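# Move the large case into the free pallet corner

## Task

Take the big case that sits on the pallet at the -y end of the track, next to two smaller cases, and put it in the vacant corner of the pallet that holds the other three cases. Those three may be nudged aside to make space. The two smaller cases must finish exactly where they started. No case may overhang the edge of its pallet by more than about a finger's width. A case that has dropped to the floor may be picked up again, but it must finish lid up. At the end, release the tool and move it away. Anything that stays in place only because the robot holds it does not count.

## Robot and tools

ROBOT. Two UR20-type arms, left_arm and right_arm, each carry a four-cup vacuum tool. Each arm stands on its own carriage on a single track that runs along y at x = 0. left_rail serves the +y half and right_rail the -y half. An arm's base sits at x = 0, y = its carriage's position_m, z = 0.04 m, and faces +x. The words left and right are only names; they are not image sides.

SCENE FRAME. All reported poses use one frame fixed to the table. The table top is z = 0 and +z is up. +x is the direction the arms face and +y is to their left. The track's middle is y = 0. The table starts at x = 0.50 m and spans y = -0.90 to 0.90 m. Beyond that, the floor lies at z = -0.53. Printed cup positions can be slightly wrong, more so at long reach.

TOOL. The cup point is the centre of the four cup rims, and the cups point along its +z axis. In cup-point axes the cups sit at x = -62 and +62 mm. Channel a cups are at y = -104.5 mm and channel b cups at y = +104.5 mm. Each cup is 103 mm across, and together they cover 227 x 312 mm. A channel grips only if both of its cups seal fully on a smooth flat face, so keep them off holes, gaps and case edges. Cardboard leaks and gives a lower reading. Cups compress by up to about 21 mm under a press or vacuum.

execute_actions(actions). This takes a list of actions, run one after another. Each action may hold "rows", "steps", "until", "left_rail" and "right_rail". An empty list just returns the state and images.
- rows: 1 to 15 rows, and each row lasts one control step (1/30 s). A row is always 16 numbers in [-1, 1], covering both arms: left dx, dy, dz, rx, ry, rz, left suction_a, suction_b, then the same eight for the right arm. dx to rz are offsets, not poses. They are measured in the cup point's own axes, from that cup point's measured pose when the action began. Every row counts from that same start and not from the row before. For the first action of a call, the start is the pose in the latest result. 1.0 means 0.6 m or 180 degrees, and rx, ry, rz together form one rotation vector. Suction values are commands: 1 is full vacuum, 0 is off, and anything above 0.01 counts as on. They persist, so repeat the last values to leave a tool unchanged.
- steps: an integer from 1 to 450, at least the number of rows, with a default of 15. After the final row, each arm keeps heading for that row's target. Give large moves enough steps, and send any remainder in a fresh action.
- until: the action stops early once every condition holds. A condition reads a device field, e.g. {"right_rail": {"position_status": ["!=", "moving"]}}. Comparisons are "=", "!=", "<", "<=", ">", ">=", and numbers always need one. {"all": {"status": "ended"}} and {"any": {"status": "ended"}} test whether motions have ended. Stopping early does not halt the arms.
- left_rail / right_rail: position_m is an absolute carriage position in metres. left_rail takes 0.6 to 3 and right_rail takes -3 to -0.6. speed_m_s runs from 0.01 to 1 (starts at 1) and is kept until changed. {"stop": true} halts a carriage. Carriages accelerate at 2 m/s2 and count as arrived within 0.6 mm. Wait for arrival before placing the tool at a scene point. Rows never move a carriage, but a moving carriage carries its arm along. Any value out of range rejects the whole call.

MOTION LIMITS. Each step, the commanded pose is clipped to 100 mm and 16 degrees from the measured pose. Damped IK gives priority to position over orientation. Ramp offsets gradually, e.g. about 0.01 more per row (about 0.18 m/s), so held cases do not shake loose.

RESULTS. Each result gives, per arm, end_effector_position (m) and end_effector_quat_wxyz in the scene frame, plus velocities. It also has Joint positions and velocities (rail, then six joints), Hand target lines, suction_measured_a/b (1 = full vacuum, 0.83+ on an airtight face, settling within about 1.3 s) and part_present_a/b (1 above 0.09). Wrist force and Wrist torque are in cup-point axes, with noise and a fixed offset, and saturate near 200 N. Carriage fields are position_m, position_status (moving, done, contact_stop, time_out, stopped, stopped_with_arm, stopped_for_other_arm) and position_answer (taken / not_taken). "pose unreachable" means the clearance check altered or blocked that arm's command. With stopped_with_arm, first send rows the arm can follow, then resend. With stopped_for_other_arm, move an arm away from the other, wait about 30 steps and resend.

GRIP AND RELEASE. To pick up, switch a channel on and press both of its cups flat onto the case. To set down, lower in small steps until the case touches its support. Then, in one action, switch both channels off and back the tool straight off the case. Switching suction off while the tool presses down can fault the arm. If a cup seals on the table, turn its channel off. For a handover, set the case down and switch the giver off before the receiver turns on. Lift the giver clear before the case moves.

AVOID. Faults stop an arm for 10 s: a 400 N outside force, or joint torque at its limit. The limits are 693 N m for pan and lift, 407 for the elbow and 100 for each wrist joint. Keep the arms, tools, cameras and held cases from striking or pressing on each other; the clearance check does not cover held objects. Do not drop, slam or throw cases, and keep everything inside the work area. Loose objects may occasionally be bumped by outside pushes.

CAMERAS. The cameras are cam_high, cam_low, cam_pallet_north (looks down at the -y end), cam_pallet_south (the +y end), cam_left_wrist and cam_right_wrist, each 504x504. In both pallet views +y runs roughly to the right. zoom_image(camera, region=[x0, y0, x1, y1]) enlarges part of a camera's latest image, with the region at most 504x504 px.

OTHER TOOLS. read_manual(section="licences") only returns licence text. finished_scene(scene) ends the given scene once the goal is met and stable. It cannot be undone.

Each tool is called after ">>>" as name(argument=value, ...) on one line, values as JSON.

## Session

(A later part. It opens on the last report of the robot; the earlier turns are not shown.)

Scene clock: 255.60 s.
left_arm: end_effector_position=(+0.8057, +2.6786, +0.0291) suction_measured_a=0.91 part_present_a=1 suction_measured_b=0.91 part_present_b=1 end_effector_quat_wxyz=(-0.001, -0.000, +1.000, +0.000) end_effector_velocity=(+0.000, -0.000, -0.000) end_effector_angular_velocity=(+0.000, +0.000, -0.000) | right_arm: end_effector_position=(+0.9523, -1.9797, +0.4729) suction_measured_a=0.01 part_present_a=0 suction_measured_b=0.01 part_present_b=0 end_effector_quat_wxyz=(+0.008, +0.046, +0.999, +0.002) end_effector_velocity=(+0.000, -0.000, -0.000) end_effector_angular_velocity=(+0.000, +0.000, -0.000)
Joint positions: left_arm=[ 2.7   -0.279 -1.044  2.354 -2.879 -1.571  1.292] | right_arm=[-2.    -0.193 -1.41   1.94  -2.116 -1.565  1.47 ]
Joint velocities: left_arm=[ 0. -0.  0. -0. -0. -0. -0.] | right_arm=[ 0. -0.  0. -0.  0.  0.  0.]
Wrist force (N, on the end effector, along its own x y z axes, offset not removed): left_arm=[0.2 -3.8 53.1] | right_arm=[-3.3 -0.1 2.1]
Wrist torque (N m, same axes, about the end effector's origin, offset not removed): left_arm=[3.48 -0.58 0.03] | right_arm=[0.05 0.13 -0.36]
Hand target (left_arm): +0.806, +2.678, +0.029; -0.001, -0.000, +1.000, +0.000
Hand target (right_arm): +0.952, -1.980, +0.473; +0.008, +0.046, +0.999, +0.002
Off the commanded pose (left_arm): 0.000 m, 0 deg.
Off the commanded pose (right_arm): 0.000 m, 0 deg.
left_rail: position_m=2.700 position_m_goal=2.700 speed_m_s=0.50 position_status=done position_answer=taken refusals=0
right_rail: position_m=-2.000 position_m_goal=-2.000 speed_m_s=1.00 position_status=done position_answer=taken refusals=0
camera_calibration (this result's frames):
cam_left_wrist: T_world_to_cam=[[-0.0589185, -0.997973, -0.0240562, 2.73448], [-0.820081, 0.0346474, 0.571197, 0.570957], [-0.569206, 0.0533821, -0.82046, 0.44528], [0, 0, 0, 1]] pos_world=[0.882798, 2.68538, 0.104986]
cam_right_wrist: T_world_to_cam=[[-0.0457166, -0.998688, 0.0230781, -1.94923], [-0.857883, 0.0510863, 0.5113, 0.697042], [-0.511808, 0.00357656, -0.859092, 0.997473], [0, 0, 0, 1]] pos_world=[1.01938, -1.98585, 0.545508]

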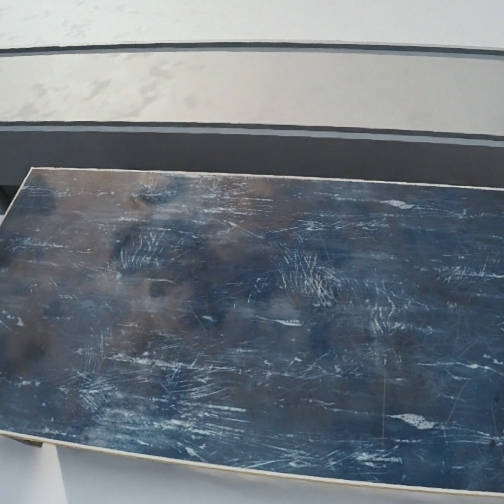

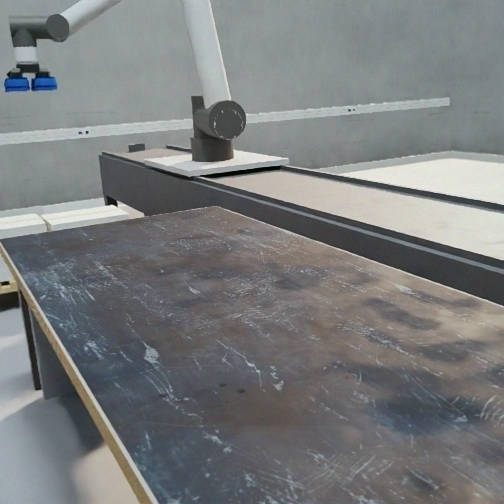

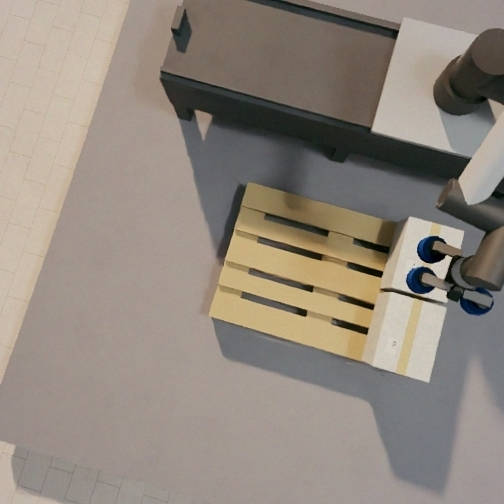

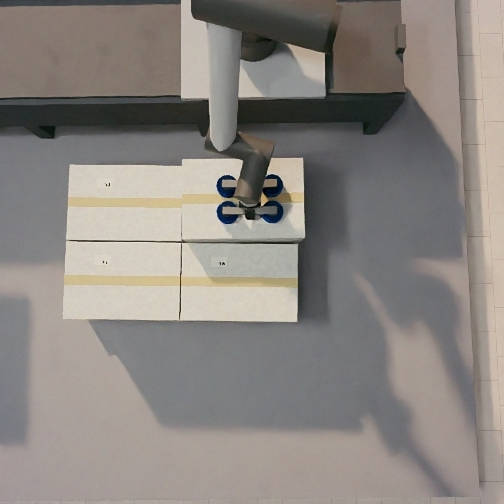

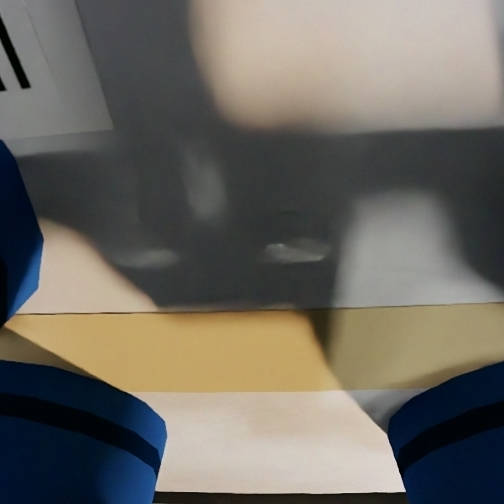

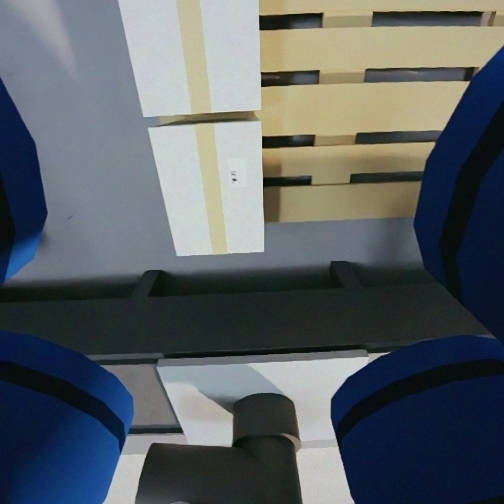

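>>> execute_actions(actions=[{"rows":[[0,-0.02,0,0,0,0,1,1,0,0,0,0,0,0,0,0]],"steps":15},{"rows":[[0,0,0.04,0,0,0,1,1,0,0,0,0,0,0,0,0],[0,0,0.1,0,0,0,1,1,0,0,0,0,0,0,0,0],[0,0,0.18,0,0,0,1,1,0,0,0,0,0,0,0,0]],"steps":35}])

>>> zoom_image(camera="cam_pallet_south", region=[140,100,360,320])

Scene clock: 266.90 s.
left_arm: end_effector_position=(+0.8055, +2.6669, -0.0788) suction_measured_a=0.91 part_present_a=1 suction_measured_b=0.91 part_present_b=1 end_effector_quat_wxyz=(-0.001, -0.000, +1.000, +0.000) end_effector_velocity=(+0.000, +0.000, -0.000) end_effector_angular_velocity=(+0.000, -0.000, +0.000) | right_arm: end_effector_position=(+0.9523, -1.9797, +0.4729) suction_measured_a=0.01 part_present_a=0 suction_measured_b=0.01 part_present_b=0 end_effector_quat_wxyz=(+0.008, +0.046, +0.999, +0.002) end_effector_velocity=(+0.000, -0.000, -0.000) end_effector_angular_velocity=(+0.000, +0.000, -0.000)
Joint positions: left_arm=[ 2.7   -0.293 -0.87   2.35  -3.05  -1.571  1.277] | right_arm=[-2.    -0.193 -1.41   1.94  -2.116 -1.565  1.47 ]
Joint velocities: left_arm=[ 0.  0.  0. -0. -0.  0.  0.] | right_arm=[ 0. -0.  0. -0.  0. -0.  0.]
Wrist force (N, on the end effector, along its own x y z axes, offset not removed): left_arm=[-0.4 2.5 58.7] | right_arm=[-2.6 -0.5 -1.1]
Wrist torque (N m, same axes, about the end effector's origin, offset not removed): left_arm=[4.35 -0.76 -0.01] | right_arm=[0.08 0.11 -0.33]
Hand target (left_arm): +0.805, +2.667, -0.079; -0.001, -0.000, +1.000, +0.000
Hand target (right_arm): +0.952, -1.980, +0.473; +0.008, +0.046, +0.999, +0.002
Off the commanded pose (left_arm): 0.000 m, 0 deg.
Off the commanded pose (right_arm): 0.000 m, 0 deg.
left_rail: position_m=2.700 position_m_goal=2.700 speed_m_s=0.50 position_status=done position_answer=taken refusals=0
right_rail: position_m=-2.000 position_m_goal=-2.000 speed_m_s=1.00 position_status=done position_answer=taken refusals=0
camera_calibration (this result's frames):
cam_left_wrist: T_world_to_cam=[[-0.058948, -0.997973, -0.0239874, 2.72024], [-0.82009, 0.0347119, 0.57118, 0.632699], [-0.56919, 0.0533418, -0.820474, 0.357375], [0, 0, 0, 1]] pos_world=[0.882637, 2.6737, -0.00291665]
cam_right_wrist: T_world_to_cam=[[-0.0457165, -0.998688, 0.0230781, -1.94923], [-0.857882, 0.0510862, 0.5113, 0.697042], [-0.511808, 0.00357655, -0.859092, 0.997473], [0, 0, 0, 1]] pos_world=[1.01938, -1.98585, 0.545508]

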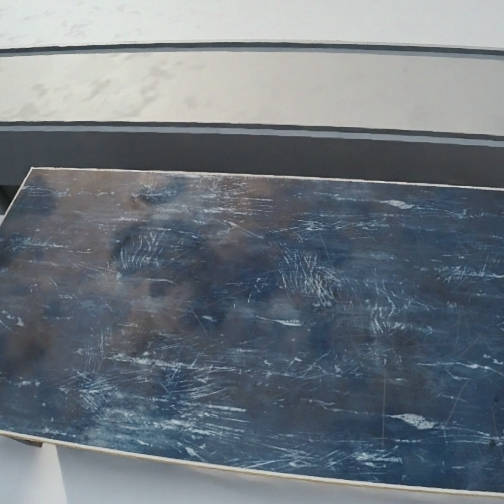

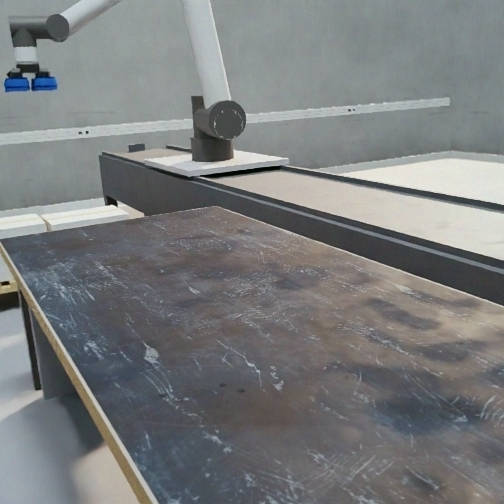

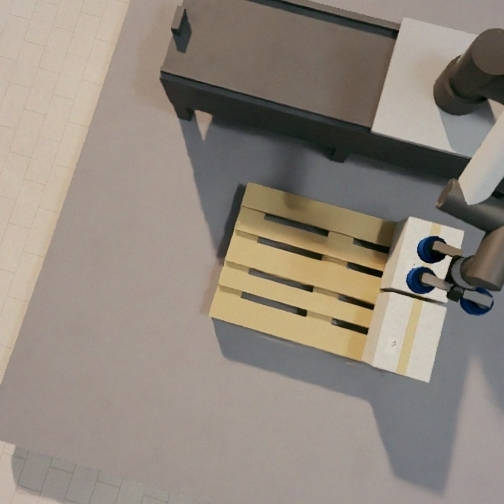

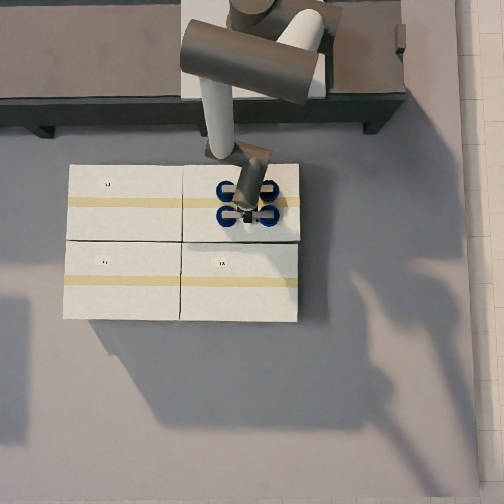

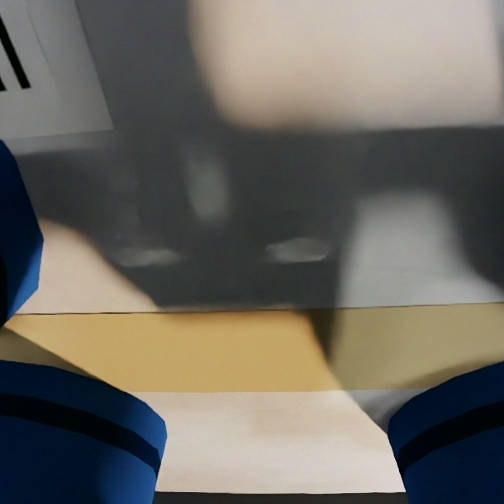

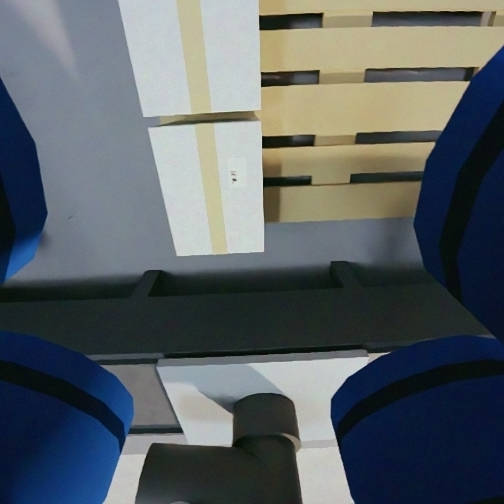

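Region (140, 100, 360, 320) of cam_pallet_south's 504x504 image, scaled by 2.291, with more detail than that image has.

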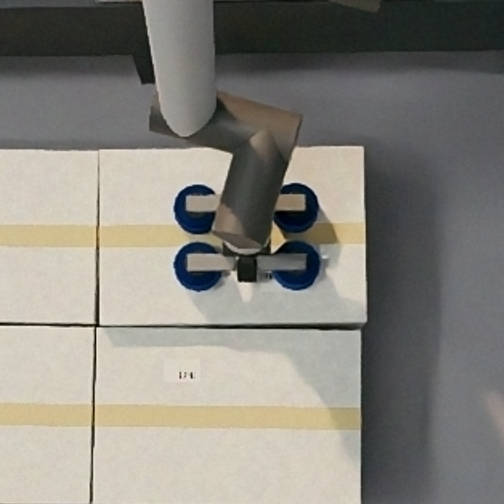

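>>> execute_actions(actions=[{"rows":[[0,-0.008,0.018,0,0,0,1,1,0,0,0,0,0,0,0,0]],"steps":20}])

Scene clock: 272.00 s.
left_arm: end_effector_position=(+0.8055, +2.6622, -0.0895) suction_measured_a=0.91 part_present_a=1 suction_measured_b=0.91 part_present_b=1 end_effector_quat_wxyz=(-0.001, -0.000, +1.000, +0.000) end_effector_velocity=(-0.000, -0.000, -0.001) end_effector_angular_velocity=(-0.000, +0.000, -0.000) | right_arm: end_effector_position=(+0.9523, -1.9797, +0.4729) suction_measured_a=0.01 part_present_a=0 suction_measured_b=0.01 part_present_b=0 end_effector_quat_wxyz=(+0.008, +0.046, +0.999, +0.002) end_effector_velocity=(-0.000, +0.000, +0.000) end_effector_angular_velocity=(-0.000, -0.000, +0.000)
Joint positions: left_arm=[ 2.7   -0.299 -0.853  2.348 -3.065 -1.571  1.272] | right_arm=[-2.    -0.193 -1.41   1.94  -2.116 -1.565  1.47 ]
Joint velocities: left_arm=[ 0.    -0.     0.001 -0.    -0.001 -0.    -0.   ] | right_arm=[ 0.  0. -0.  0. -0.  0. -0.]
Wrist force (N, on the end effector, along its own x y z axes, offset not removed): left_arm=[2.2 3.7 54.6] | right_arm=[-2.4 -2.0 1.3]
Wrist torque (N m, same axes, about the end effector's origin, offset not removed): left_arm=[4.56 -0.82 -0.20] | right_arm=[-0.24 0.14 -0.28]
Hand target (left_arm): +0.805, +2.662, -0.090; -0.001, -0.000, +1.000, +0.000
Hand target (right_arm): +0.952, -1.980, +0.473; +0.008, +0.046, +0.999, +0.002
Off the commanded pose (left_arm): 0.000 m, 0 deg.
Off the commanded pose (right_arm): 0.000 m, 0 deg.
left_rail: position_m=2.700 position_m_goal=2.700 speed_m_s=0.50 position_status=done position_answer=taken refusals=0
right_rail: position_m=-2.000 position_m_goal=-2.000 speed_m_s=1.00 position_status=done position_answer=taken refusals=0
camera_calibration (this result's frames):
cam_left_wrist: T_world_to_cam=[[-0.0589169, -0.997974, -0.0240003, 2.71525], [-0.820098, 0.0346795, 0.571172, 0.639067], [-0.569182, 0.0533343, -0.82048, 0.348843], [0, 0, 0, 1]] pos_world=[0.882626, 2.66898, -0.0136316]
cam_right_wrist: T_world_to_cam=[[-0.0457166, -0.998688, 0.023078, -1.94923], [-0.857882, 0.0510863, 0.5113, 0.697042], [-0.511808, 0.00357673, -0.859092, 0.997473], [0, 0, 0, 1]] pos_world=[1.01938, -1.98585, 0.545508]

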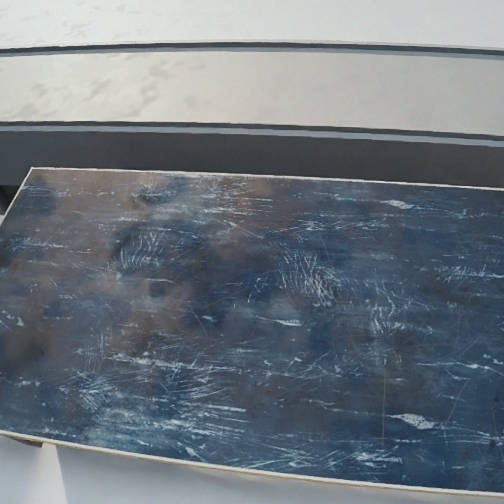

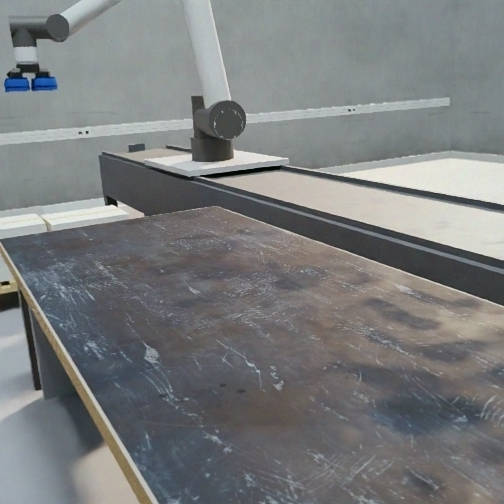

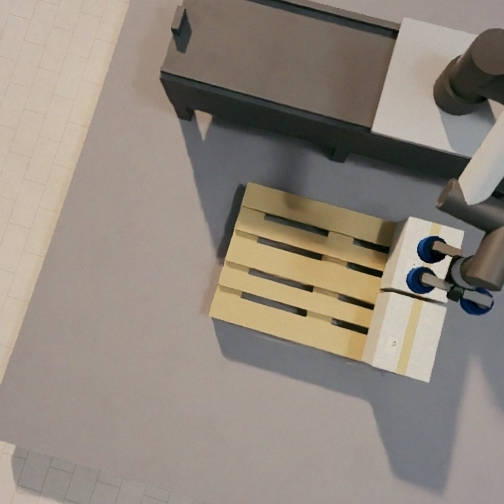

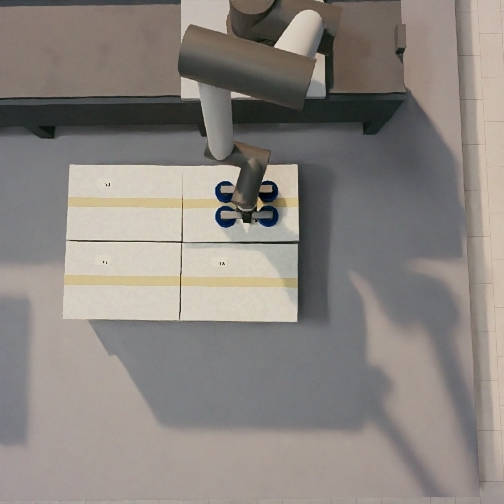

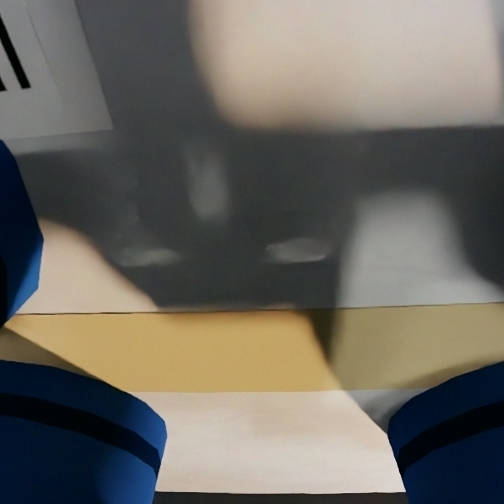

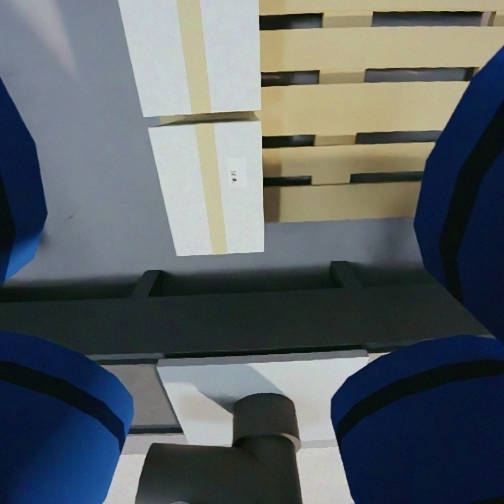

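Picked at about -0.094; lower 7 mm more, release.

>>> execute_actions(actions=[{"rows":[[0,0,0.011,0,0,0,1,1,0,0,0,0,0,0,0,0]],"steps":15},{"rows":[[0,0,-0.6,0,0,0,0,0,0,0,0,0,0,0,0,0]],"steps":45}])

>>> zoom_image(camera="cam_pallet_south", region=[40,100,360,420])

Scene clock: 283.20 s.
left_arm: end_effector_position=(+0.8060, +2.6620, +0.2638) suction_measured_a=0.00 part_present_a=0 suction_measured_b=0.00 part_present_b=0 end_effector_quat_wxyz=(-0.001, -0.000, +1.000, +0.000) end_effector_velocity=(+0.000, -0.000, +0.001) end_effector_angular_velocity=(+0.000, +0.000, -0.000) | right_arm: end_effector_position=(+0.9523, -1.9797, +0.4729) suction_measured_a=0.01 part_present_a=0 suction_measured_b=0.01 part_present_b=0 end_effector_quat_wxyz=(+0.008, +0.046, +0.999, +0.002) end_effector_velocity=(-0.000, +0.000, +0.000) end_effector_angular_velocity=(+0.000, -0.000, +0.000)
Joint positions: left_arm=[ 2.7   -0.299 -1.375  2.272 -2.467 -1.571  1.272] | right_arm=[-2.    -0.193 -1.41   1.94  -2.116 -1.565  1.47 ]
Joint velocities: left_arm=[ 0.    -0.    -0.001 -0.001  0.002 -0.    -0.   ] | right_arm=[ 0.  0. -0.  0. -0.  0. -0.]
Wrist force (N, on the end effector, along its own x y z axes, offset not removed): left_arm=[-2.5 -0.9 3.7] | right_arm=[-0.9 -2.5 0.9]
Wrist torque (N m, same axes, about the end effector's origin, offset not removed): left_arm=[-0.71 0.35 -0.04] | right_arm=[-0.08 -0.06 -0.29]
Hand target (left_arm): +0.806, +2.662, +0.264; -0.001, -0.000, +1.000, +0.000
Hand target (right_arm): +0.952, -1.980, +0.473; +0.008, +0.046, +0.999, +0.002
Off the commanded pose (left_arm): 0.000 m, 0 deg.
Off the commanded pose (right_arm): 0.000 m, 0 deg.
left_rail: position_m=2.700 position_m_goal=2.700 speed_m_s=0.50 position_status=done position_answer=taken refusals=0
right_rail: position_m=-2.000 position_m_goal=-2.000 speed_m_s=1.00 position_status=done position_answer=taken refusals=0
camera_calibration (this result's frames):
cam_left_wrist: T_world_to_cam=[[-0.0589401, -0.997974, -0.0239565, 2.72358], [-0.820092, 0.0347232, 0.571178, 0.437618], [-0.569189, 0.0533118, -0.820477, 0.639066], [0, 0, 0, 1]] pos_world=[0.883164, 2.66879, 0.339629]
cam_right_wrist: T_world_to_cam=[[-0.0457165, -0.998688, 0.0230782, -1.94923], [-0.857883, 0.0510863, 0.5113, 0.697042], [-0.511808, 0.00357645, -0.859092, 0.997472], [0, 0, 0, 1]] pos_world=[1.01938, -1.98585, 0.545508]

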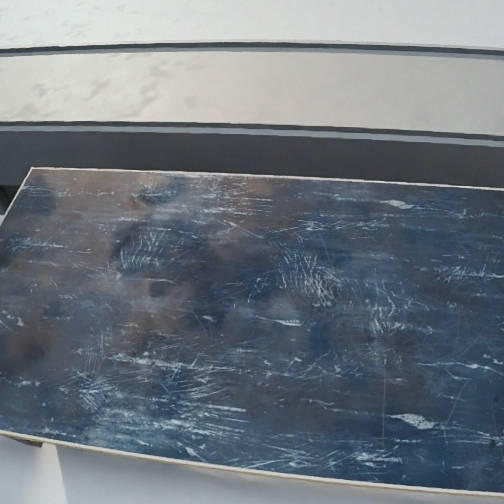

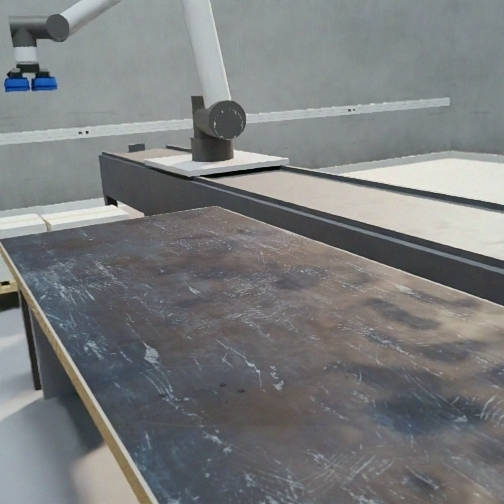

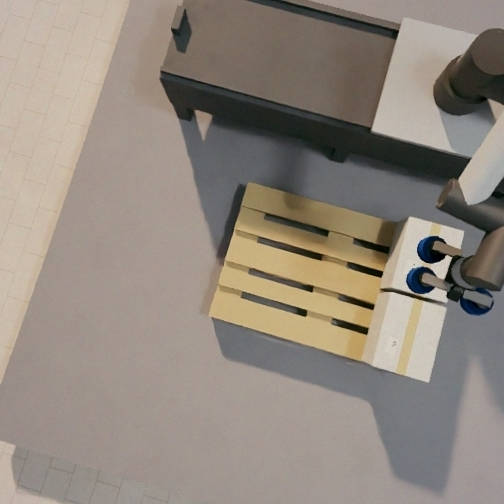

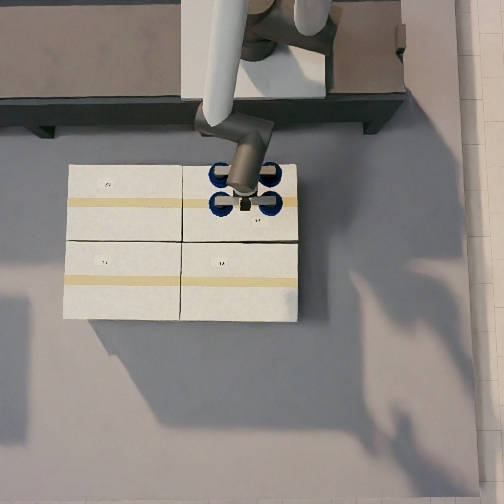

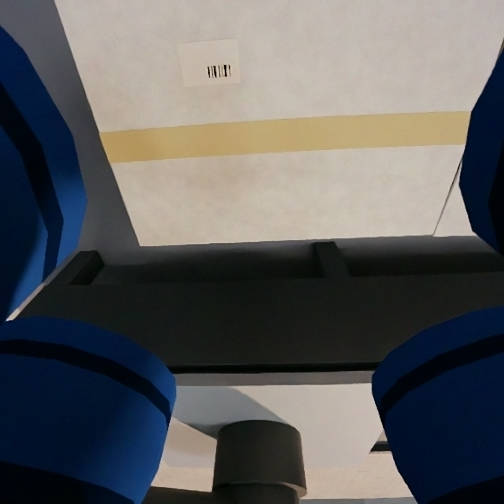

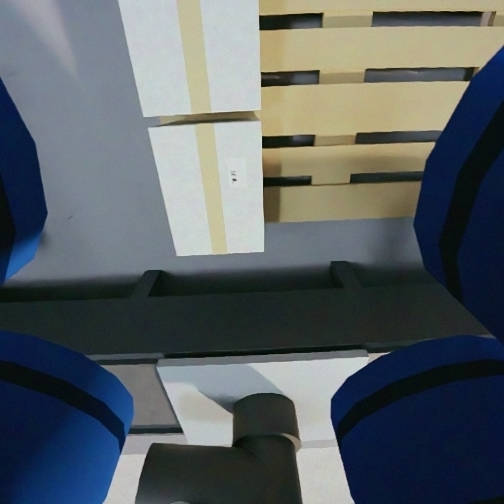

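Region (40, 100, 360, 420) of cam_pallet_south's 504x504 image, scaled by 1.575, with more detail than that image has.

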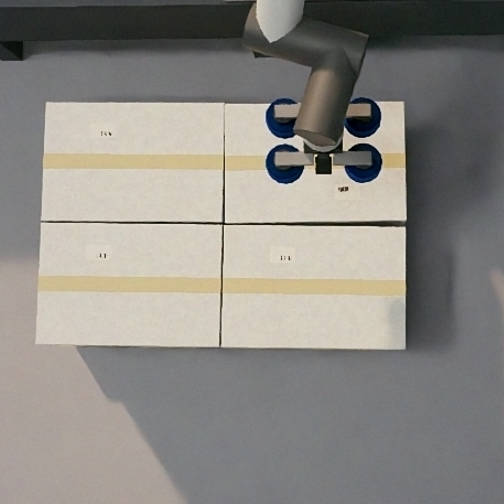

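>>> finished_scene(scene=1)

The scene is finished: the task was done.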